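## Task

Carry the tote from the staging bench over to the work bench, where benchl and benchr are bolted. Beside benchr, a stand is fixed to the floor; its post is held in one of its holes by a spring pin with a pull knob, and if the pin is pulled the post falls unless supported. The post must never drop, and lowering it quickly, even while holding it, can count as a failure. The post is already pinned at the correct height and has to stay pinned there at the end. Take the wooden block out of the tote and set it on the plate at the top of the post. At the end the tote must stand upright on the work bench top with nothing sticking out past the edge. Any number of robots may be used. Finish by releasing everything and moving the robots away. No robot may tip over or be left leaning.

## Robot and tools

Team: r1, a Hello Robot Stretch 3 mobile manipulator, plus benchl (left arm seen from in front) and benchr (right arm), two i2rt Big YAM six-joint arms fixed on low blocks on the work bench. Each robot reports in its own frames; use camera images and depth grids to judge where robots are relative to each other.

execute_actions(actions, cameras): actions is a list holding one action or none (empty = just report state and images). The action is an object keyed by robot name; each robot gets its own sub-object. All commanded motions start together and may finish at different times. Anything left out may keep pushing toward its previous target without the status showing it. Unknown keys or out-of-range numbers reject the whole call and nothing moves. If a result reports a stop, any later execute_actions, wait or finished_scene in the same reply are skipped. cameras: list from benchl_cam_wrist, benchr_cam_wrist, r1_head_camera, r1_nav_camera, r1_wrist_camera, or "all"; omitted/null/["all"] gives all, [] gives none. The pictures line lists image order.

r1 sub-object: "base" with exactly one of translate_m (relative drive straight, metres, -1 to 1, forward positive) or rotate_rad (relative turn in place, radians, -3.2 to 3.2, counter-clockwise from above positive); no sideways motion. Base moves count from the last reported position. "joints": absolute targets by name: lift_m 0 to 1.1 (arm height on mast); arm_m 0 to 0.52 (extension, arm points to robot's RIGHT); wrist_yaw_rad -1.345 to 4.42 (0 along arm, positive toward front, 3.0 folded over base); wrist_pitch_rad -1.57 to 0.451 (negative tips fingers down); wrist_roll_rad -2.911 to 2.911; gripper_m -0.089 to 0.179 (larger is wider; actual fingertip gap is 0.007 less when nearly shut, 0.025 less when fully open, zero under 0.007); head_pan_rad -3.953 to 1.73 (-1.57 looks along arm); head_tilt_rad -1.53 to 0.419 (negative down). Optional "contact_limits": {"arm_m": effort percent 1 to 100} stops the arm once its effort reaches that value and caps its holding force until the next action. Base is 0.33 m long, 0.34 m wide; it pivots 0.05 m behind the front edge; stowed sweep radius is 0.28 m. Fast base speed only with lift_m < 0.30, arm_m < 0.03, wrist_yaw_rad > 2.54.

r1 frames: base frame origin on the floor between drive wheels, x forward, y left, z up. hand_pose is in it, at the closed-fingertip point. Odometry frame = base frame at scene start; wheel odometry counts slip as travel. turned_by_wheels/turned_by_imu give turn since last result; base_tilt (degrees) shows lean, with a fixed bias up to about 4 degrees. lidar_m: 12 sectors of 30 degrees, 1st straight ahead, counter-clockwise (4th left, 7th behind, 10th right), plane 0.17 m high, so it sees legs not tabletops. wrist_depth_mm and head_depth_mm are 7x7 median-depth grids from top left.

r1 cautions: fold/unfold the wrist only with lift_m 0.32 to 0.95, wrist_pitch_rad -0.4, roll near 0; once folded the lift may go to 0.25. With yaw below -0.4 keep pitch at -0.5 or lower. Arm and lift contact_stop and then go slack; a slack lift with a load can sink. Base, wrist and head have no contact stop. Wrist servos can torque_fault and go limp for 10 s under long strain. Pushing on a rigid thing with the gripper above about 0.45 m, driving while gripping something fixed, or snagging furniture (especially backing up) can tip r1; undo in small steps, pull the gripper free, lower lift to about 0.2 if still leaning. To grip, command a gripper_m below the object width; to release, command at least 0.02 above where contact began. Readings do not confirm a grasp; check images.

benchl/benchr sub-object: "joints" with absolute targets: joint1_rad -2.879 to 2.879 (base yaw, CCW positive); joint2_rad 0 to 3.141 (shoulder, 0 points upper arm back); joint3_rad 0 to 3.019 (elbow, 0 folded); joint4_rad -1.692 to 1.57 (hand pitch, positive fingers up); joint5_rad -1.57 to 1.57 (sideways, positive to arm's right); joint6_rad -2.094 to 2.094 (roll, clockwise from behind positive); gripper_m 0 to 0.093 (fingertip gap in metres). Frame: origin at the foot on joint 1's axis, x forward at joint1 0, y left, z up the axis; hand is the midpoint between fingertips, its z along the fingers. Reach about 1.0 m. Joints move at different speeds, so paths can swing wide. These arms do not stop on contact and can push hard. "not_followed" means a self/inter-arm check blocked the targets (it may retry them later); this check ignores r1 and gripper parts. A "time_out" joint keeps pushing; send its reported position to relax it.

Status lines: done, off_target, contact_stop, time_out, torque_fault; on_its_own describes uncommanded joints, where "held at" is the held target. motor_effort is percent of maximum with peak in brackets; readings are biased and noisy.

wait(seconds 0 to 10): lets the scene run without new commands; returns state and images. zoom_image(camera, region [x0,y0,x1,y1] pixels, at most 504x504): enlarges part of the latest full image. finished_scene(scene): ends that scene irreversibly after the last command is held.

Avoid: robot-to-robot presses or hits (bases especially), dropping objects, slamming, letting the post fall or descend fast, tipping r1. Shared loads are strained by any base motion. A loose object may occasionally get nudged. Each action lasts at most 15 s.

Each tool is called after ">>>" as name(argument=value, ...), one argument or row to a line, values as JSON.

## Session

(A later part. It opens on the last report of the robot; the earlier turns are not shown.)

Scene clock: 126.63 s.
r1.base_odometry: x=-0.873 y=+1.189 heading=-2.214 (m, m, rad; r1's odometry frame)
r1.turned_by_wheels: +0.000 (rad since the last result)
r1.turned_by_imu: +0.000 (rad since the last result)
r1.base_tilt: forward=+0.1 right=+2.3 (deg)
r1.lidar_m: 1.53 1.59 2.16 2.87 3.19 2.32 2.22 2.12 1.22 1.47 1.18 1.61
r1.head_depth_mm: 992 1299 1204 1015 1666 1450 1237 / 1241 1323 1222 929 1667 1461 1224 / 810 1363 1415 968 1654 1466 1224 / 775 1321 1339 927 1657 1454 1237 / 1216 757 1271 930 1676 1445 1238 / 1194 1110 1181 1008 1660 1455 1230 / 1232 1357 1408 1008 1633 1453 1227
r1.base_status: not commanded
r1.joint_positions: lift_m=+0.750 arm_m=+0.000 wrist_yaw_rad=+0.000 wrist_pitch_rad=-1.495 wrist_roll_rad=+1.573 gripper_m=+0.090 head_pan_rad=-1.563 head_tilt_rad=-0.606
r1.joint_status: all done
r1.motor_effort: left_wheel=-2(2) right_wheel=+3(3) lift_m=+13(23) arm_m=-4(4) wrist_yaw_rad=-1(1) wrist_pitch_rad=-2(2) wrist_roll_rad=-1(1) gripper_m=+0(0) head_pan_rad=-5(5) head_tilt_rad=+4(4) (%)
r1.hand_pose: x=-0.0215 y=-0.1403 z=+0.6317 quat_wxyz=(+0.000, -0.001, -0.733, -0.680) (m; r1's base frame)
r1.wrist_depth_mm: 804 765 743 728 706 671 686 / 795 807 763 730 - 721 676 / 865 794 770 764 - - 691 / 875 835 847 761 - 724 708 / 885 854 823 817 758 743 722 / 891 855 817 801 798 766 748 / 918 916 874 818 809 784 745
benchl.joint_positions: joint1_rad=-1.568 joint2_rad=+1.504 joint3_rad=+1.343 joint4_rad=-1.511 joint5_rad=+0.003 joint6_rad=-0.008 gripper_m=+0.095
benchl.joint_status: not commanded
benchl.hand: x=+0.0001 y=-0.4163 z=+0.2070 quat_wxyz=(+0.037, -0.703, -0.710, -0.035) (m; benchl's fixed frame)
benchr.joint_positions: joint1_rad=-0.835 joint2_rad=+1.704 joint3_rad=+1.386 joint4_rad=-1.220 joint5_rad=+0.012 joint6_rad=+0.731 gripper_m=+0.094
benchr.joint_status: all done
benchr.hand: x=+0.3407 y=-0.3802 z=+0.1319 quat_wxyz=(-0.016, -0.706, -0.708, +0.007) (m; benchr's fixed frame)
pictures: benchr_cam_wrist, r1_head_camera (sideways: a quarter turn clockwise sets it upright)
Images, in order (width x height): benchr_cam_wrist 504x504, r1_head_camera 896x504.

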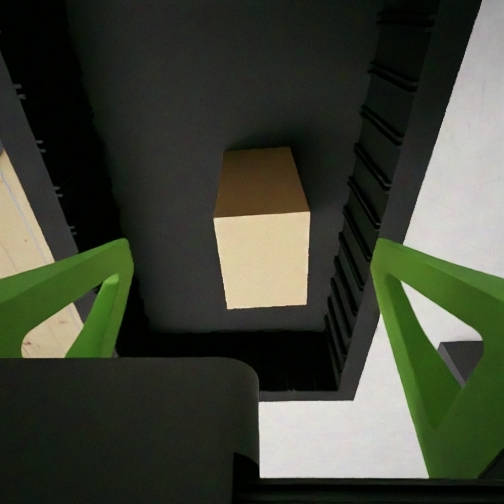

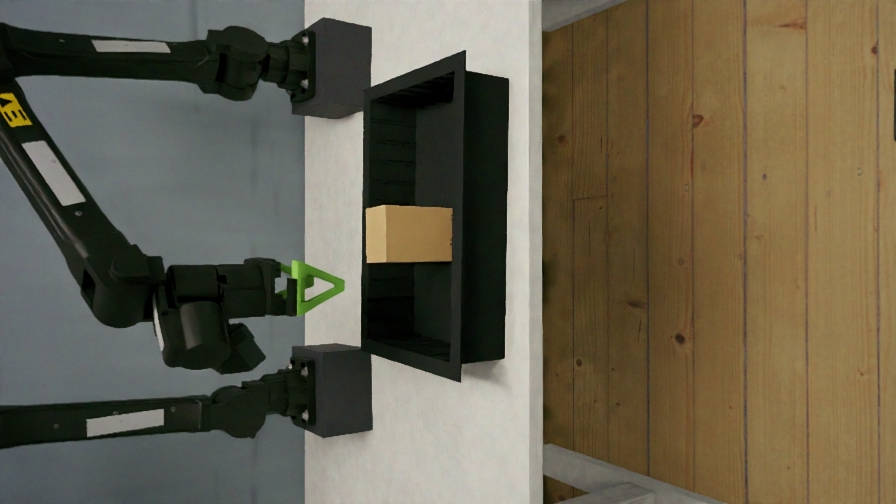

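>>> execute_actions(
  actions=[
    {"benchr":{"joints":{"joint1_rad":-0.742,"joint2_rad":1.61,"joint3_rad":1.17,"joint4_rad":-1.11,"joint6_rad":0.81}}},
  ],
  cameras=["r1_head_camera","benchr_cam_wrist"],
)

Scene clock: 130.33 s.
r1.base_odometry: x=-0.873 y=+1.189 heading=-2.214 (m, m, rad; r1's odometry frame)
r1.turned_by_wheels: +0.000 (rad since the last result)
r1.turned_by_imu: +0.000 (rad since the last result)
r1.base_tilt: forward=+0.1 right=+2.3 (deg)
r1.lidar_m: 1.53 1.59 2.16 2.87 3.03 2.32 2.23 2.12 1.22 1.47 1.18 1.60
r1.head_depth_mm: 1001 1104 1203 1010 1663 1461 1233 / 1222 1341 1219 933 1668 1462 1235 / 1188 1339 1334 967 1670 1460 1235 / 1224 764 1265 928 1661 1450 1232 / 1233 1365 1412 930 1657 1446 1233 / 1203 1176 1190 1008 1656 1449 1237 / 1235 1359 1416 1008 1622 1444 1231
r1.base_status: not commanded
r1.joint_positions: lift_m=+0.750 arm_m=+0.000 wrist_yaw_rad=+0.000 wrist_pitch_rad=-1.495 wrist_roll_rad=+1.573 gripper_m=+0.090 head_pan_rad=-1.563 head_tilt_rad=-0.606
r1.joint_status: not commanded
r1.motor_effort: left_wheel=-3(2) right_wheel=+3(3) lift_m=+13(13) arm_m=-4(5) wrist_yaw_rad=-1(1) wrist_pitch_rad=-2(2) wrist_roll_rad=-1(1) gripper_m=+1(1) head_pan_rad=-5(5) head_tilt_rad=+4(4) (%)
r1.hand_pose: x=-0.0215 y=-0.1403 z=+0.6317 quat_wxyz=(+0.000, -0.001, -0.733, -0.680) (m; r1's base frame)
r1.wrist_depth_mm: 815 770 747 725 690 688 667 / 842 787 754 745 - 688 690 / 841 826 807 763 - - 681 / 872 842 796 764 - 721 705 / 881 843 806 787 763 753 731 / 903 854 840 812 804 755 733 / 926 892 868 819 821 776 760
benchl.joint_positions: joint1_rad=-1.568 joint2_rad=+1.504 joint3_rad=+1.343 joint4_rad=-1.511 joint5_rad=+0.003 joint6_rad=-0.008 gripper_m=+0.095
benchl.joint_status: not commanded
benchl.hand: x=+0.0001 y=-0.4163 z=+0.2070 quat_wxyz=(+0.037, -0.703, -0.710, -0.035) (m; benchl's fixed frame)
benchr.joint_positions: joint1_rad=-0.734 joint2_rad=+1.602 joint3_rad=+1.165 joint4_rad=-1.124 joint5_rad=+0.011 joint6_rad=+0.800 gripper_m=+0.094
benchr.joint_status: all done
benchr.hand: x=+0.3324 y=-0.3032 z=+0.0995 quat_wxyz=(-0.005, -0.694, -0.720, +0.005) (m; benchr's fixed frame)
pictures: benchr_cam_wrist, r1_head_camera (sideways: a quarter turn clockwise sets it upright)
Images, in order (width x height): benchr_cam_wrist 504x504, r1_head_camera 896x504.

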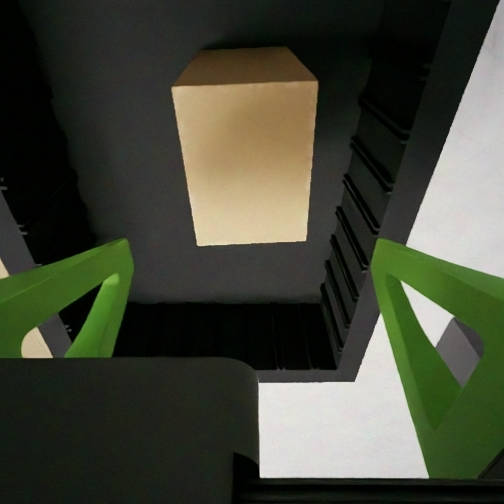

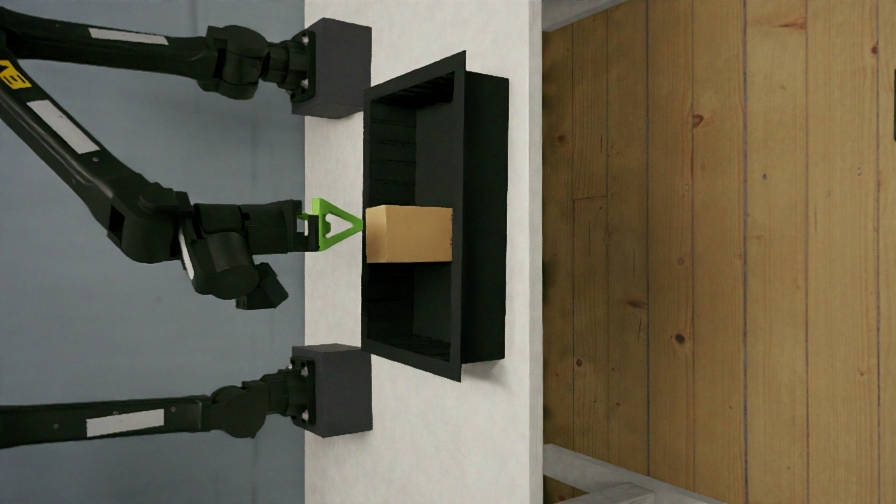

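>>> execute_actions(
  actions=[
    {"benchr":{"joints":{"joint1_rad":-0.75,"joint2_rad":1.745,"joint3_rad":1.10,"joint4_rad":-0.90}}},
  ],
  cameras=["r1_head_camera","benchr_cam_wrist"],
)

Scene clock: 132.73 s.
r1.base_odometry: x=-0.873 y=+1.189 heading=-2.214 (m, m, rad; r1's odometry frame)
r1.turned_by_wheels: +0.000 (rad since the last result)
r1.turned_by_imu: +0.000 (rad since the last result)
r1.base_tilt: forward=+0.1 right=+2.2 (deg)
r1.lidar_m: 1.54 1.59 2.15 2.88 3.03 2.32 2.23 2.12 1.22 1.47 1.18 1.61
r1.head_depth_mm: 984 1300 1203 1014 1681 1446 1233 / 840 1325 1225 934 1687 1442 1233 / 1201 833 1415 963 1664 1450 1233 / 1233 1299 861 929 1649 1468 1238 / 1228 1360 1330 934 1674 1453 1228 / 1208 1177 1178 1016 1677 1454 1232 / 1230 1356 1409 1012 1620 1459 1233
r1.base_status: not commanded
r1.joint_positions: lift_m=+0.750 arm_m=+0.000 wrist_yaw_rad=+0.000 wrist_pitch_rad=-1.495 wrist_roll_rad=+1.573 gripper_m=+0.090 head_pan_rad=-1.563 head_tilt_rad=-0.606
r1.joint_status: not commanded
r1.motor_effort: left_wheel=-2(2) right_wheel=+3(3) lift_m=+13(13) arm_m=-4(4) wrist_yaw_rad=+0(1) wrist_pitch_rad=-2(2) wrist_roll_rad=+0(1) gripper_m=+0(0) head_pan_rad=-6(6) head_tilt_rad=+4(4) (%)
r1.hand_pose: x=-0.0215 y=-0.1403 z=+0.6317 quat_wxyz=(+0.000, -0.001, -0.733, -0.680) (m; r1's base frame)
r1.wrist_depth_mm: 785 775 734 707 704 702 659 / 833 789 781 739 - 692 670 / 823 799 792 764 - - 682 / 847 824 825 785 - 721 714 / 918 866 825 803 781 734 738 / 919 880 875 812 793 761 756 / 910 907 870 840 813 783 746
benchl.joint_positions: joint1_rad=-1.568 joint2_rad=+1.504 joint3_rad=+1.343 joint4_rad=-1.511 joint5_rad=+0.003 joint6_rad=-0.008 gripper_m=+0.095
benchl.joint_status: not commanded
benchl.hand: x=+0.0001 y=-0.4163 z=+0.2070 quat_wxyz=(+0.037, -0.703, -0.710, -0.035) (m; benchl's fixed frame)
benchr.joint_positions: joint1_rad=-0.742 joint2_rad=+1.753 joint3_rad=+1.093 joint4_rad=-0.914 joint5_rad=+0.011 joint6_rad=+0.800 gripper_m=+0.094
benchr.joint_status: all done
benchr.hand: x=+0.3359 y=-0.3113 z=+0.0104 quat_wxyz=(+0.002, -0.697, -0.717, +0.006) (m; benchr's fixed frame)
pictures: benchr_cam_wrist, r1_head_camera (sideways: a quarter turn clockwise sets it upright)
Images, in order (width x height): benchr_cam_wrist 504x504, r1_head_camera 896x504.

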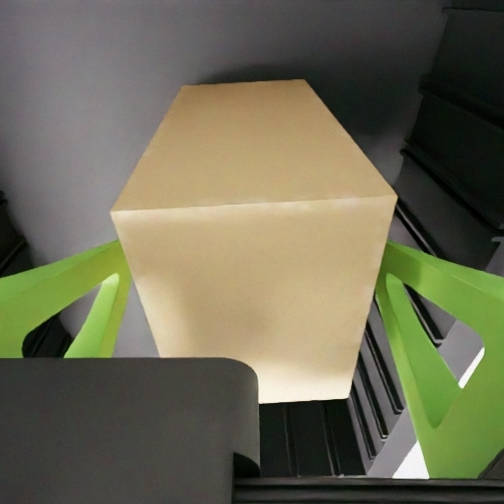

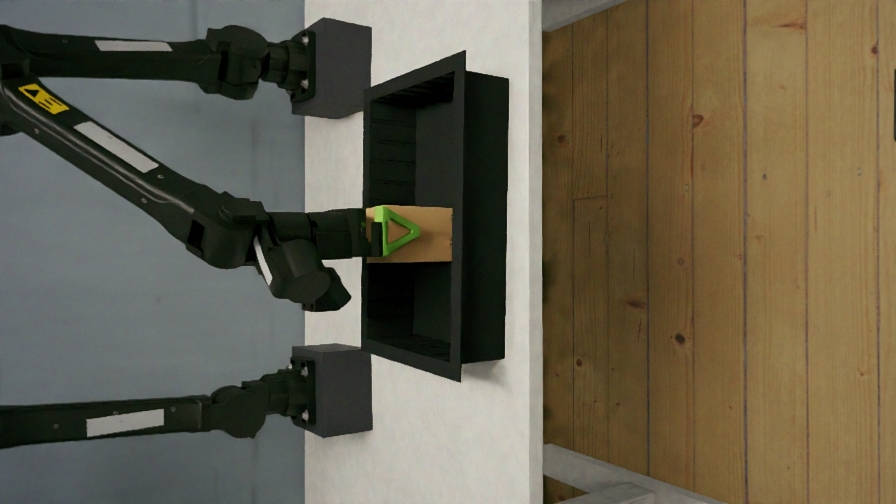

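>>> execute_actions(
  actions=[
    {"benchr":{"joints":{"gripper_m":0.03}},"r1":{"joints":{"head_pan_rad":-2.3,"head_tilt_rad":-0.25}}},
  ],
  cameras=[],
)

>>> execute_actions(
  actions=[
    {"benchr":{"joints":{"joint2_rad":1.45,"joint3_rad":1.2,"joint4_rad":-1.25}}},
  ],
  cameras=["benchr_cam_wrist"],
)

>>> execute_actions(
  actions=[
    {"benchr":{"joints":{"joint1_rad":1.45,"joint2_rad":1.3,"joint3_rad":1.1,"joint4_rad":0.22,"joint6_rad":0}}},
  ],
  cameras=["r1_head_camera","benchr_cam_wrist"],
)

Scene clock: 135.50 s.
r1.base_odometry: x=-0.873 y=+1.189 heading=-2.214 (m, m, rad; r1's odometry frame)
r1.turned_by_wheels: +0.000 (rad since the last result)
r1.turned_by_imu: +0.000 (rad since the last result)
r1.base_tilt: forward=+0.1 right=+2.2 (deg)
r1.lidar_m: 1.54 1.59 2.16 2.87 3.02 2.31 2.22 2.12 1.22 1.47 1.17 1.60
r1.head_depth_mm: 2193 2253 2358 2426 2490 2067 1600 / 2095 2205 2362 2476 2635 2073 1602 / 1913 1997 2117 2218 2321 2073 1594 / 1728 1816 1885 1925 1599 1685 1602 / 1599 1661 1725 1822 1340 1025 1463 / 1472 1539 1591 1655 1330 938 1561 / 1375 1420 1476 1535 1340 938 1508
r1.base_status: not commanded
r1.joint_positions: lift_m=+0.750 arm_m=+0.000 wrist_yaw_rad=+0.000 wrist_pitch_rad=-1.495 wrist_roll_rad=+1.573 gripper_m=+0.090 head_pan_rad=-2.293 head_tilt_rad=-0.261
r1.joint_status: all done
r1.motor_effort: left_wheel=-2(2) right_wheel=+3(3) lift_m=+13(13) arm_m=-4(4) wrist_yaw_rad=+0(0) wrist_pitch_rad=-2(2) wrist_roll_rad=-1(1) gripper_m=+1(1) head_pan_rad=-6(55) head_tilt_rad=+7(39) (%)
r1.hand_pose: x=-0.0215 y=-0.1403 z=+0.6317 quat_wxyz=(+0.000, -0.001, -0.733, -0.680) (m; r1's base frame)
r1.wrist_depth_mm: 816 772 737 720 705 690 659 / 825 787 767 736 - 692 678 / 814 818 759 762 - - 680 / 864 835 810 775 - 709 705 / 886 837 811 807 784 756 709 / 912 867 836 803 803 756 738 / 896 875 869 838 798 801 764
benchl.joint_positions: joint1_rad=-1.568 joint2_rad=+1.504 joint3_rad=+1.343 joint4_rad=-1.511 joint5_rad=+0.003 joint6_rad=-0.008 gripper_m=+0.095
benchl.joint_status: not commanded
benchl.hand: x=+0.0001 y=-0.4163 z=+0.2070 quat_wxyz=(+0.037, -0.703, -0.710, -0.035) (m; benchl's fixed frame)
benchr.joint_positions: joint1_rad=-0.742 joint2_rad=+1.753 joint3_rad=+1.093 joint4_rad=-0.913 joint5_rad=+0.010 joint6_rad=+0.802 gripper_m=+0.060
benchr.joint_status: gripper_m off_target (ended at +0.060, target +0.030)
benchr.hand: x=+0.3362 y=-0.3114 z=+0.0104 quat_wxyz=(+0.001, -0.697, -0.717, +0.005) (m; benchr's fixed frame)
pictures: none
No camera images: the call's "cameras" was empty. Leave "cameras" out to get every camera's image.

Scene clock: 136.77 s.
r1.base_odometry: x=-0.873 y=+1.189 heading=-2.214 (m, m, rad; r1's odometry frame)
r1.turned_by_wheels: +0.000 (rad since the last result)
r1.turned_by_imu: +0.000 (rad since the last result)
r1.base_tilt: forward=+0.1 right=+2.2 (deg)
r1.lidar_m: 1.54 1.59 2.15 2.88 3.21 2.32 2.22 2.12 1.22 1.47 1.18 1.60
r1.head_depth_mm: 2194 2269 2350 2414 2535 2091 1606 / 2104 2218 2339 2472 2622 2058 1604 / 1884 1983 2093 2195 2331 2053 1594 / 1736 1825 1886 1936 1591 1707 1590 / 1586 1656 1734 1807 1333 1022 1471 / 1468 1514 1594 1645 1336 935 1552 / 1369 1418 1471 1530 1338 932 1511
r1.base_status: not commanded
r1.joint_positions: lift_m=+0.750 arm_m=+0.000 wrist_yaw_rad=+0.000 wrist_pitch_rad=-1.495 wrist_roll_rad=+1.573 gripper_m=+0.090 head_pan_rad=-2.293 head_tilt_rad=-0.261
r1.joint_status: not commanded
r1.motor_effort: left_wheel=-2(2) right_wheel=+2(3) lift_m=+13(13) arm_m=-4(4) wrist_yaw_rad=-1(1) wrist_pitch_rad=-2(2) wrist_roll_rad=+0(1) gripper_m=+1(0) head_pan_rad=-5(6) head_tilt_rad=+7(7) (%)
r1.hand_pose: x=-0.0215 y=-0.1403 z=+0.6317 quat_wxyz=(+0.000, -0.001, -0.733, -0.680) (m; r1's base frame)
r1.wrist_depth_mm: 790 767 779 716 691 691 662 / 812 790 774 733 - 698 686 / 824 803 778 736 - - 677 / 854 817 805 810 - 738 696 / 872 857 833 797 751 735 713 / 906 856 839 812 811 750 745 / 936 895 889 833 820 775 755
benchl.joint_positions: joint1_rad=-1.568 joint2_rad=+1.504 joint3_rad=+1.343 joint4_rad=-1.511 joint5_rad=+0.003 joint6_rad=-0.008 gripper_m=+0.095
benchl.joint_status: not commanded
benchl.hand: x=+0.0001 y=-0.4163 z=+0.2070 quat_wxyz=(+0.037, -0.703, -0.710, -0.035) (m; benchl's fixed frame)
benchr.joint_positions: joint1_rad=-0.742 joint2_rad=+1.454 joint3_rad=+1.168 joint4_rad=-1.238 joint5_rad=+0.010 joint6_rad=+0.802 gripper_m=+0.060
benchr.joint_status: all done
benchr.hand: x=+0.3103 y=-0.2876 z=+0.1610 quat_wxyz=(-0.023, -0.697, -0.716, +0.005) (m; benchr's fixed frame)
pictures: benchr_cam_wrist
Images, in order (width x height): benchr_cam_wrist 504x504.

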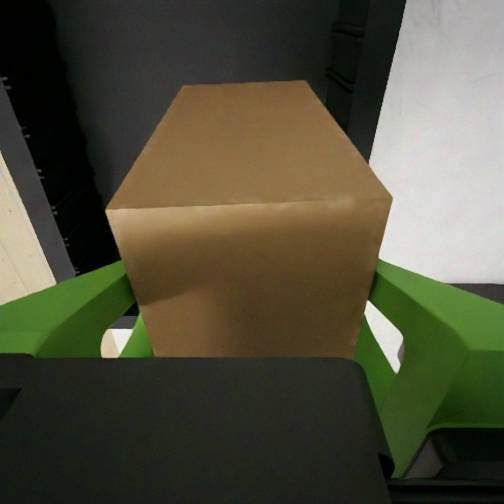

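Scene clock: 138.93 s.
r1.base_odometry: x=-0.873 y=+1.189 heading=-2.214 (m, m, rad; r1's odometry frame)
r1.turned_by_wheels: +0.000 (rad since the last result)
r1.turned_by_imu: +0.000 (rad since the last result)
r1.base_tilt: forward=+0.1 right=+2.2 (deg)
r1.lidar_m: 1.53 1.59 2.14 2.87 3.20 2.32 2.23 2.12 1.22 1.46 1.18 1.60
r1.head_depth_mm: 2217 2261 2382 2451 2485 2080 1596 / 2105 2229 2313 2471 2615 2067 1603 / 1897 1994 2087 2212 2330 2090 1596 / 1733 1799 1858 1954 1598 1693 1599 / 1591 1661 1695 1804 1340 1027 1467 / 1471 1530 1573 1667 1329 935 1546 / 1373 1419 1453 1535 1335 939 1509
r1.base_status: not commanded
r1.joint_positions: lift_m=+0.750 arm_m=+0.000 wrist_yaw_rad=+0.000 wrist_pitch_rad=-1.495 wrist_roll_rad=+1.573 gripper_m=+0.090 head_pan_rad=-2.293 head_tilt_rad=-0.261
r1.joint_status: not commanded
r1.motor_effort: left_wheel=-2(2) right_wheel=+2(3) lift_m=+13(13) arm_m=-5(5) wrist_yaw_rad=+0(0) wrist_pitch_rad=-2(2) wrist_roll_rad=-1(1) gripper_m=+1(1) head_pan_rad=-5(6) head_tilt_rad=+7(7) (%)
r1.hand_pose: x=-0.0215 y=-0.1403 z=+0.6317 quat_wxyz=(+0.000, -0.001, -0.733, -0.680) (m; r1's base frame)
r1.wrist_depth_mm: 797 789 746 752 689 697 664 / 828 822 766 744 - 691 685 / 845 799 769 742 - - 687 / 851 834 792 768 - 733 699 / 882 845 806 798 752 766 722 / 910 883 818 826 787 745 734 / 890 889 850 829 810 783 761
benchl.joint_positions: joint1_rad=-1.568 joint2_rad=+1.504 joint3_rad=+1.343 joint4_rad=-1.511 joint5_rad=+0.003 joint6_rad=-0.008 gripper_m=+0.095
benchl.joint_status: not commanded
benchl.hand: x=+0.0001 y=-0.4163 z=+0.2070 quat_wxyz=(+0.037, -0.703, -0.710, -0.035) (m; benchl's fixed frame)
benchr.joint_positions: joint1_rad=+1.457 joint2_rad=+1.317 joint3_rad=+1.081 joint4_rad=+0.175 joint5_rad=+0.008 joint6_rad=+0.009 gripper_m=+0.060
benchr.joint_status: all done
benchr.hand: x=+0.0711 y=+0.6054 z=+0.4096 quat_wxyz=(-0.511, +0.480, -0.547, -0.456) (m; benchr's fixed frame)
pictures: benchr_cam_wrist, r1_head_camera (sideways: a quarter turn clockwise sets it upright)
Images, in order (width x height): benchr_cam_wrist 504x504, r1_head_camera 896x504.

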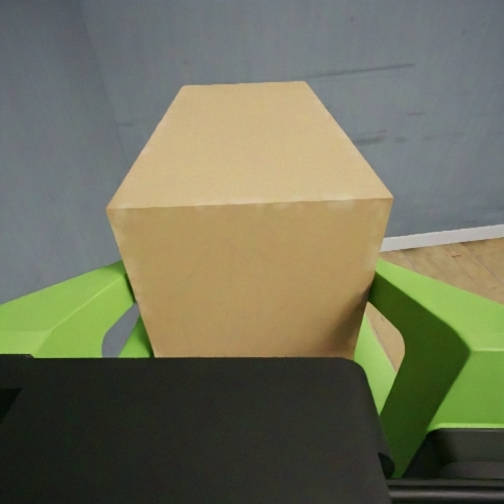

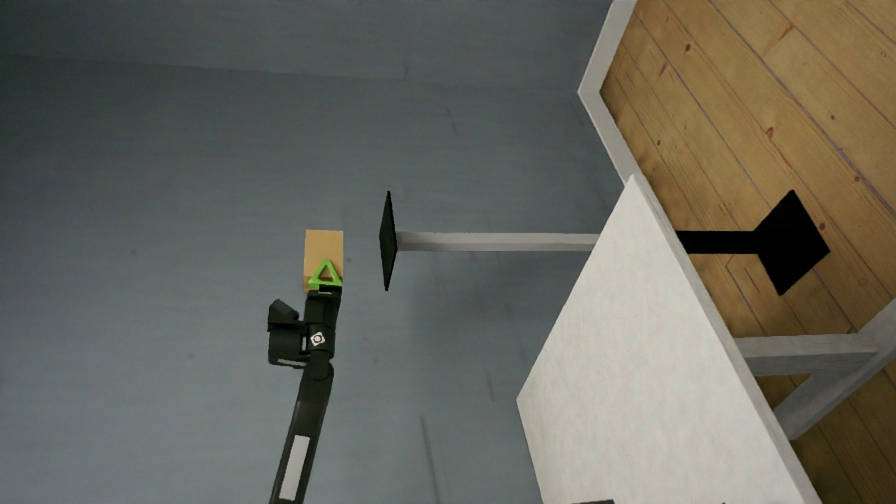

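>>> execute_actions(
  actions=[
    {"benchr":{"joints":{"joint2_rad":1.54,"joint4_rad":0.50}}},
  ],
  cameras=["r1_head_camera","benchr_cam_wrist"],
)

>>> zoom_image(
  camera="r1_head_camera",
  region=[280,160,460,340],
)

Scene clock: 141.30 s.
r1.base_odometry: x=-0.873 y=+1.189 heading=-2.214 (m, m, rad; r1's odometry frame)
r1.turned_by_wheels: +0.000 (rad since the last result)
r1.turned_by_imu: +0.000 (rad since the last result)
r1.base_tilt: forward=+0.1 right=+2.3 (deg)
r1.lidar_m: 1.54 1.59 2.15 2.88 3.03 2.31 2.22 2.11 1.22 1.47 1.18 1.60
r1.head_depth_mm: 2194 2280 2379 2424 2502 2102 1597 / 2115 2209 2357 2522 2600 2068 1604 / 1904 1988 2121 2199 2356 2091 1608 / 1723 1812 1838 1929 1584 1677 1602 / 1601 1667 1670 1823 1331 1026 1460 / 1466 1545 1568 1655 1328 935 1563 / 1366 1420 1449 1527 1344 940 1510
r1.base_status: not commanded
r1.joint_positions: lift_m=+0.750 arm_m=+0.000 wrist_yaw_rad=+0.000 wrist_pitch_rad=-1.495 wrist_roll_rad=+1.573 gripper_m=+0.090 head_pan_rad=-2.293 head_tilt_rad=-0.261
r1.joint_status: not commanded
r1.motor_effort: left_wheel=-3(2) right_wheel=+3(3) lift_m=+13(13) arm_m=-4(4) wrist_yaw_rad=-1(1) wrist_pitch_rad=-2(2) wrist_roll_rad=-1(1) gripper_m=+0(1) head_pan_rad=-5(6) head_tilt_rad=+7(7) (%)
r1.hand_pose: x=-0.0215 y=-0.1403 z=+0.6317 quat_wxyz=(+0.000, -0.001, -0.733, -0.680) (m; r1's base frame)
r1.wrist_depth_mm: 821 774 763 720 699 699 657 / 813 811 763 727 - 710 685 / 844 824 781 765 - - 688 / 871 821 818 785 - 722 705 / 875 849 822 793 776 737 730 / 924 849 832 819 789 753 753 / 965 902 860 828 806 783 760
benchl.joint_positions: joint1_rad=-1.568 joint2_rad=+1.504 joint3_rad=+1.343 joint4_rad=-1.511 joint5_rad=+0.003 joint6_rad=-0.008 gripper_m=+0.095
benchl.joint_status: not commanded
benchl.hand: x=+0.0001 y=-0.4163 z=+0.2070 quat_wxyz=(+0.037, -0.703, -0.710, -0.035) (m; benchl's fixed frame)
benchr.joint_positions: joint1_rad=+1.457 joint2_rad=+1.571 joint3_rad=+1.076 joint4_rad=+0.456 joint5_rad=+0.009 joint6_rad=+0.010 gripper_m=+0.060
benchr.joint_status: all done
benchr.hand: x=+0.0785 y=+0.6672 z=+0.3177 quat_wxyz=(-0.517, +0.475, -0.543, -0.462) (m; benchr's fixed frame)
pictures: benchr_cam_wrist, r1_head_camera (sideways: a quarter turn clockwise sets it upright)
Images, in order (width x height): benchr_cam_wrist 504x504, r1_head_camera 896x504.

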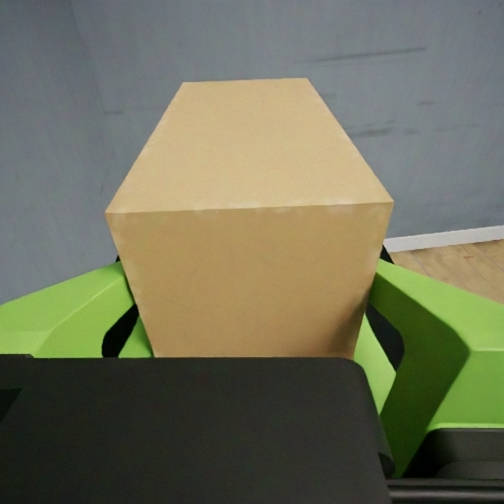

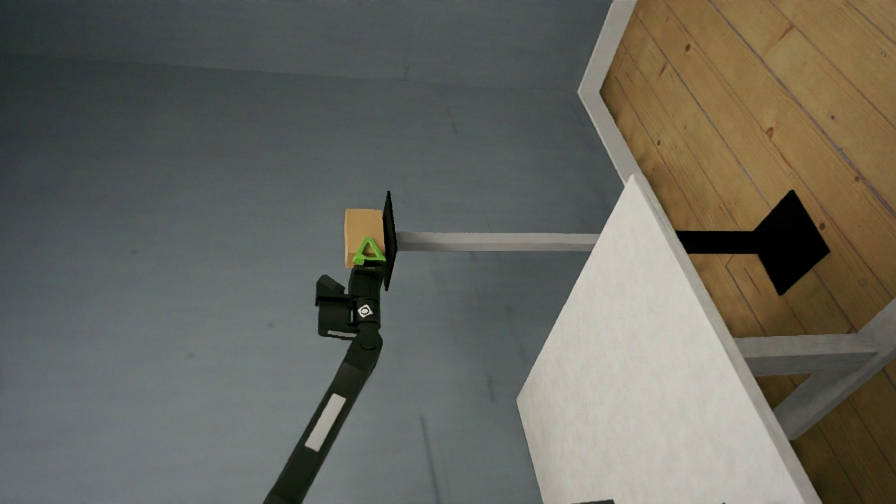

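Region (280, 160, 460, 340) of r1_head_camera's 896x504 image, scaled by 2.800, with more detail than that image has.

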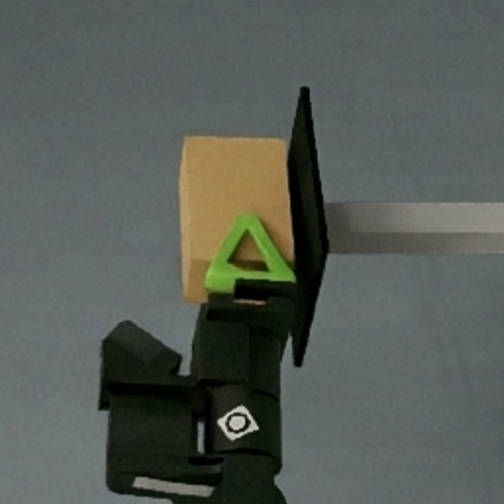

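>>> execute_actions(
  actions=[
    {"benchr":{"joints":{"joint3_rad":1.05,"joint4_rad":0.545}}},
  ],
  cameras=["r1_head_camera"],
)

>>> execute_actions(
  actions=[
    {"benchr":{"joints":{"gripper_m":0.093}}},
  ],
  cameras=["r1_head_camera"],
)

>>> execute_actions(
  actions=[
    {"benchr":{"joints":{"joint2_rad":1.1,"joint3_rad":0.75,"joint4_rad":0.4}}},
  ],
  cameras=["r1_head_camera","r1_nav_camera","benchr_cam_wrist"],
)

Scene clock: 142.70 s.
r1.base_odometry: x=-0.873 y=+1.189 heading=-2.214 (m, m, rad; r1's odometry frame)
r1.turned_by_wheels: +0.000 (rad since the last result)
r1.turned_by_imu: +0.000 (rad since the last result)
r1.base_tilt: forward=+0.1 right=+2.3 (deg)
r1.lidar_m: 1.54 1.59 2.15 2.87 3.21 2.32 2.23 2.12 1.23 1.47 1.17 1.60
r1.head_depth_mm: 2236 2295 2385 2462 2497 2066 1599 / 2111 2220 2344 2507 2619 2090 1600 / 1910 2010 2098 2191 2350 2087 1602 / 1727 1822 1841 1957 1588 1684 1596 / 1597 1665 1668 1799 1341 1022 1472 / 1475 1532 1562 1643 1337 938 1549 / 1372 1424 1456 1529 1342 932 1504
r1.base_status: not commanded
r1.joint_positions: lift_m=+0.750 arm_m=+0.000 wrist_yaw_rad=+0.000 wrist_pitch_rad=-1.495 wrist_roll_rad=+1.573 gripper_m=+0.090 head_pan_rad=-2.293 head_tilt_rad=-0.261
r1.joint_status: not commanded
r1.motor_effort: left_wheel=-2(2) right_wheel=+2(3) lift_m=+13(13) arm_m=-4(5) wrist_yaw_rad=-1(0) wrist_pitch_rad=-2(2) wrist_roll_rad=-1(1) gripper_m=+1(1) head_pan_rad=-5(5) head_tilt_rad=+7(7) (%)
r1.hand_pose: x=-0.0215 y=-0.1403 z=+0.6317 quat_wxyz=(+0.000, -0.001, -0.733, -0.680) (m; r1's base frame)
r1.wrist_depth_mm: 796 767 743 729 698 682 681 / 828 775 780 739 - 693 683 / 835 812 794 781 - - 692 / 847 805 822 778 - 727 723 / 877 850 831 811 784 735 698 / 897 886 854 792 772 765 719 / 926 876 862 838 801 770 758
benchl.joint_positions: joint1_rad=-1.568 joint2_rad=+1.504 joint3_rad=+1.343 joint4_rad=-1.511 joint5_rad=+0.003 joint6_rad=-0.008 gripper_m=+0.095
benchl.joint_status: not commanded
benchl.hand: x=+0.0001 y=-0.4163 z=+0.2070 quat_wxyz=(+0.037, -0.703, -0.710, -0.035) (m; benchl's fixed frame)
benchr.joint_positions: joint1_rad=+1.457 joint2_rad=+1.567 joint3_rad=+1.036 joint4_rad=+0.504 joint5_rad=+0.009 joint6_rad=+0.010 gripper_m=+0.060
benchr.joint_status: all done
benchr.hand: x=+0.0776 y=+0.6591 z=+0.3088 quat_wxyz=(-0.520, +0.472, -0.539, -0.464) (m; benchr's fixed frame)
pictures: r1_head_camera (sideways: a quarter turn clockwise sets it upright)
Images, in order (width x height): r1_head_camera 896x504.

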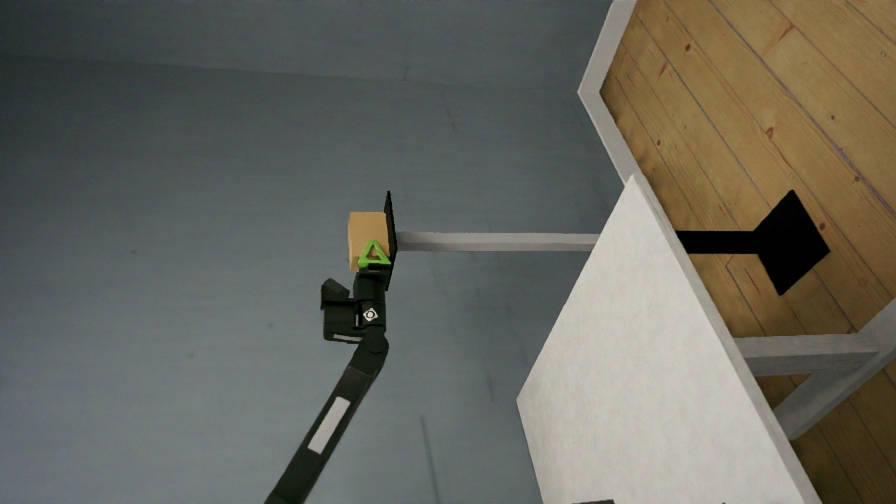

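Scene clock: 143.47 s.
r1.base_odometry: x=-0.873 y=+1.189 heading=-2.214 (m, m, rad; r1's odometry frame)
r1.turned_by_wheels: +0.000 (rad since the last result)
r1.turned_by_imu: +0.000 (rad since the last result)
r1.base_tilt: forward=+0.1 right=+2.2 (deg)
r1.lidar_m: 1.53 1.59 2.15 2.87 3.04 2.31 2.23 2.12 1.22 1.47 1.18 1.60
r1.head_depth_mm: 2233 2296 2362 2460 2544 2064 1598 / 2098 2220 2336 2521 2577 2102 1599 / 1916 2003 2125 2221 2331 2090 1601 / 1726 1805 1844 1934 1596 1683 1605 / 1587 1660 1645 1829 1339 1023 1466 / 1469 1520 1560 1666 1333 937 1539 / 1374 1420 1446 1530 1330 938 1506
r1.base_status: not commanded
r1.joint_positions: lift_m=+0.750 arm_m=+0.000 wrist_yaw_rad=+0.000 wrist_pitch_rad=-1.495 wrist_roll_rad=+1.573 gripper_m=+0.090 head_pan_rad=-2.293 head_tilt_rad=-0.261
r1.joint_status: not commanded
r1.motor_effort: left_wheel=-2(2) right_wheel=+3(2) lift_m=+13(13) arm_m=-4(5) wrist_yaw_rad=+0(0) wrist_pitch_rad=-2(2) wrist_roll_rad=-1(0) gripper_m=+1(1) head_pan_rad=-6(6) head_tilt_rad=+7(7) (%)
r1.hand_pose: x=-0.0215 y=-0.1403 z=+0.6317 quat_wxyz=(+0.000, -0.001, -0.733, -0.680) (m; r1's base frame)
r1.wrist_depth_mm: 809 779 752 726 711 696 664 / 839 782 770 746 - 686 689 / 863 821 771 780 - - 693 / 875 828 798 772 - 743 715 / 880 848 822 809 804 739 729 / 907 851 838 810 789 765 722 / 908 898 844 840 802 782 773
benchl.joint_positions: joint1_rad=-1.568 joint2_rad=+1.504 joint3_rad=+1.343 joint4_rad=-1.511 joint5_rad=+0.003 joint6_rad=-0.008 gripper_m=+0.095
benchl.joint_status: not commanded
benchl.hand: x=+0.0001 y=-0.4163 z=+0.2070 quat_wxyz=(+0.037, -0.703, -0.710, -0.035) (m; benchl's fixed frame)
benchr.joint_positions: joint1_rad=+1.457 joint2_rad=+1.543 joint3_rad=+1.036 joint4_rad=+0.525 joint5_rad=+0.009 joint6_rad=+0.010 gripper_m=+0.093
benchr.joint_status: all done
benchr.hand: x=+0.0771 y=+0.6546 z=+0.3294 quat_wxyz=(-0.532, +0.462, -0.528, -0.475) (m; benchr's fixed frame)
pictures: r1_head_camera (sideways: a quarter turn clockwise sets it upright)
Images, in order (width x height): r1_head_camera 896x504.

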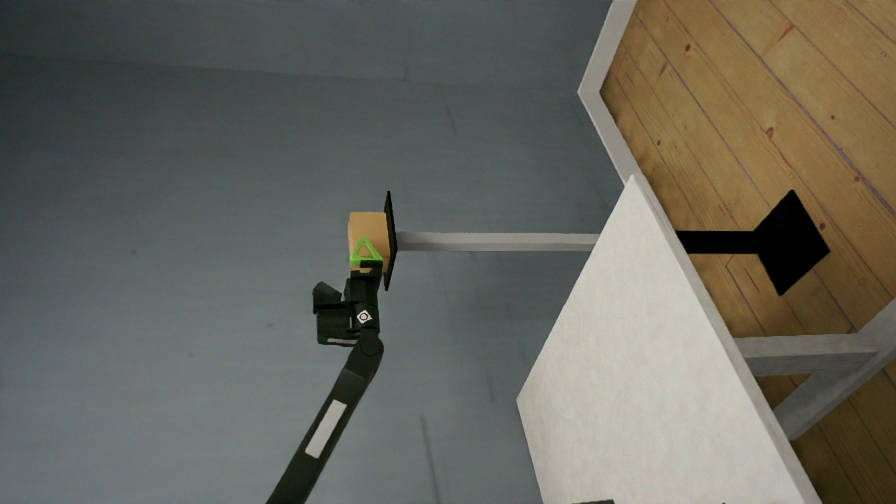

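Scene clock: 144.73 s.
r1.base_odometry: x=-0.873 y=+1.189 heading=-2.214 (m, m, rad; r1's odometry frame)
r1.turned_by_wheels: +0.000 (rad since the last result)
r1.turned_by_imu: +0.000 (rad since the last result)
r1.base_tilt: forward=+0.1 right=+2.3 (deg)
r1.lidar_m: 1.54 1.59 2.15 2.87 3.19 2.32 2.22 2.12 1.22 1.47 1.18 1.60
r1.head_depth_mm: 2205 2257 2364 2425 2505 2100 1608 / 2107 2220 2369 2534 2598 2083 1595 / 1899 1993 2086 2221 2310 2078 1583 / 1737 1793 1856 1948 1594 1691 1599 / 1598 1646 1712 1813 1341 1020 1462 / 1472 1524 1531 1676 1332 942 1551 / 1372 1424 1455 1525 1346 931 1508
r1.base_status: not commanded
r1.joint_positions: lift_m=+0.750 arm_m=+0.000 wrist_yaw_rad=+0.000 wrist_pitch_rad=-1.495 wrist_roll_rad=+1.573 gripper_m=+0.090 head_pan_rad=-2.293 head_tilt_rad=-0.261
r1.joint_status: not commanded
r1.motor_effort: left_wheel=-2(3) right_wheel=+3(2) lift_m=+13(13) arm_m=-4(4) wrist_yaw_rad=+0(0) wrist_pitch_rad=-2(2) wrist_roll_rad=-1(1) gripper_m=+1(0) head_pan_rad=-5(6) head_tilt_rad=+7(7) (%)
r1.hand_pose: x=-0.0215 y=-0.1403 z=+0.6317 quat_wxyz=(+0.000, -0.001, -0.733, -0.680) (m; r1's base frame)
r1.wrist_depth_mm: 804 783 759 728 712 678 670 / 832 794 763 736 - 684 690 / 832 835 791 771 - - 682 / 873 821 823 776 - 718 704 / 887 855 822 771 786 750 721 / 915 858 842 817 772 748 753 / 898 910 877 828 798 791 747
benchl.joint_positions: joint1_rad=-1.568 joint2_rad=+1.504 joint3_rad=+1.343 joint4_rad=-1.511 joint5_rad=+0.003 joint6_rad=-0.008 gripper_m=+0.095
benchl.joint_status: not commanded
benchl.hand: x=+0.0001 y=-0.4163 z=+0.2070 quat_wxyz=(+0.037, -0.703, -0.710, -0.035) (m; benchl's fixed frame)
benchr.joint_positions: joint1_rad=+1.457 joint2_rad=+1.089 joint3_rad=+0.753 joint4_rad=+0.412 joint5_rad=+0.009 joint6_rad=+0.010 gripper_m=+0.093
benchr.joint_status: all done
benchr.hand: x=+0.0604 y=+0.5090 z=+0.3905 quat_wxyz=(-0.547, +0.447, -0.511, -0.489) (m; benchr's fixed frame)
pictures: benchr_cam_wrist, r1_head_camera (sideways: a quarter turn clockwise sets it upright), r1_nav_camera (sideways: a quarter turn counterclockwise sets it upright)
Images, in order (width x height): benchr_cam_wrist 504x504, r1_head_camera 896x504, r1_nav_camera 672x504.

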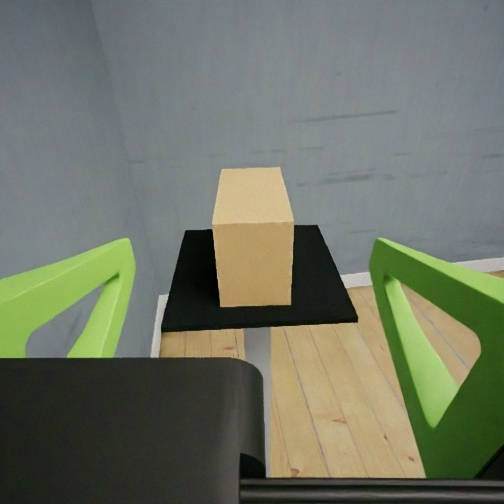

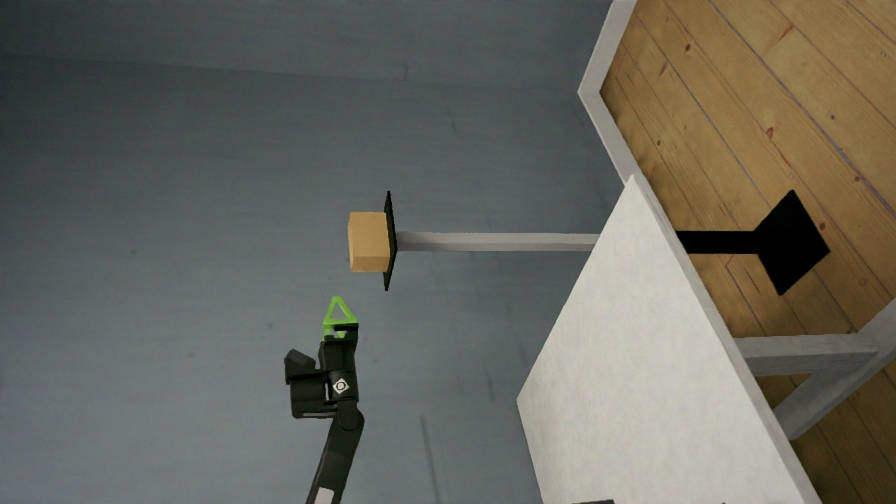

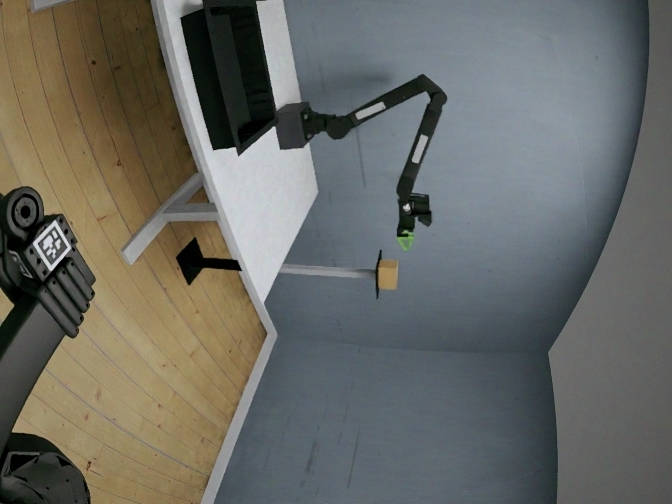

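>>> execute_actions(
  actions=[
    {"benchr":{"joints":{"joint4_rad":-1.2,"joint2_rad":0.9}}},
  ],
  cameras=[],
)

>>> finished_scene(
  scene=1,
)

Scene clock: 147.27 s.
r1.base_odometry: x=-0.873 y=+1.189 heading=-2.214 (m, m, rad; r1's odometry frame)
r1.turned_by_wheels: +0.000 (rad since the last result)
r1.turned_by_imu: +0.000 (rad since the last result)
r1.base_tilt: forward=+0.1 right=+2.2 (deg)
r1.lidar_m: 1.54 1.59 2.15 2.87 3.20 2.32 2.23 2.12 1.22 1.47 1.18 1.60
r1.head_depth_mm: 2202 2279 2394 2419 2516 2064 1602 / 2092 2208 2375 2500 2644 2070 1590 / 1903 1993 2088 2226 2336 2091 1595 / 1728 1817 1871 1952 1591 1679 1594 / 1597 1650 1723 1815 1337 1021 1464 / 1468 1545 1598 1670 1330 938 1549 / 1372 1427 1440 1513 1331 934 1495
r1.base_status: not commanded
r1.joint_positions: lift_m=+0.750 arm_m=+0.000 wrist_yaw_rad=+0.000 wrist_pitch_rad=-1.495 wrist_roll_rad=+1.573 gripper_m=+0.090 head_pan_rad=-2.293 head_tilt_rad=-0.261
r1.joint_status: not commanded
r1.motor_effort: left_wheel=-2(2) right_wheel=+3(3) lift_m=+13(13) arm_m=-4(4) wrist_yaw_rad=+0(0) wrist_pitch_rad=-2(2) wrist_roll_rad=-1(1) gripper_m=+1(1) head_pan_rad=-5(6) head_tilt_rad=+7(7) (%)
r1.hand_pose: x=-0.0215 y=-0.1403 z=+0.6317 quat_wxyz=(+0.000, -0.001, -0.733, -0.680) (m; r1's base frame)
r1.wrist_depth_mm: 785 771 738 723 718 686 672 / 828 776 802 736 - 693 669 / 846 822 779 763 - - 698 / 854 841 808 775 - 719 707 / 860 855 827 787 760 739 719 / 897 883 828 808 808 745 735 / 922 882 856 811 801 770 759
benchl.joint_positions: joint1_rad=-1.568 joint2_rad=+1.504 joint3_rad=+1.343 joint4_rad=-1.511 joint5_rad=+0.003 joint6_rad=-0.008 gripper_m=+0.095
benchl.joint_status: not commanded
benchl.hand: x=+0.0001 y=-0.4163 z=+0.2070 quat_wxyz=(+0.037, -0.703, -0.710, -0.035) (m; benchl's fixed frame)
benchr.joint_positions: joint1_rad=+1.457 joint2_rad=+0.896 joint3_rad=+0.747 joint4_rad=-1.186 joint5_rad=+0.009 joint6_rad=+0.010 gripper_m=+0.093
benchr.joint_status: all done
benchr.hand: x=+0.0331 y=+0.2715 z=+0.1730 quat_wxyz=(-0.090, +0.657, -0.745, -0.075) (m; benchr's fixed frame)
pictures: none
No camera images: the call's "cameras" was empty. Leave "cameras" out to get every camera's image.

The scene is finished: the task was done.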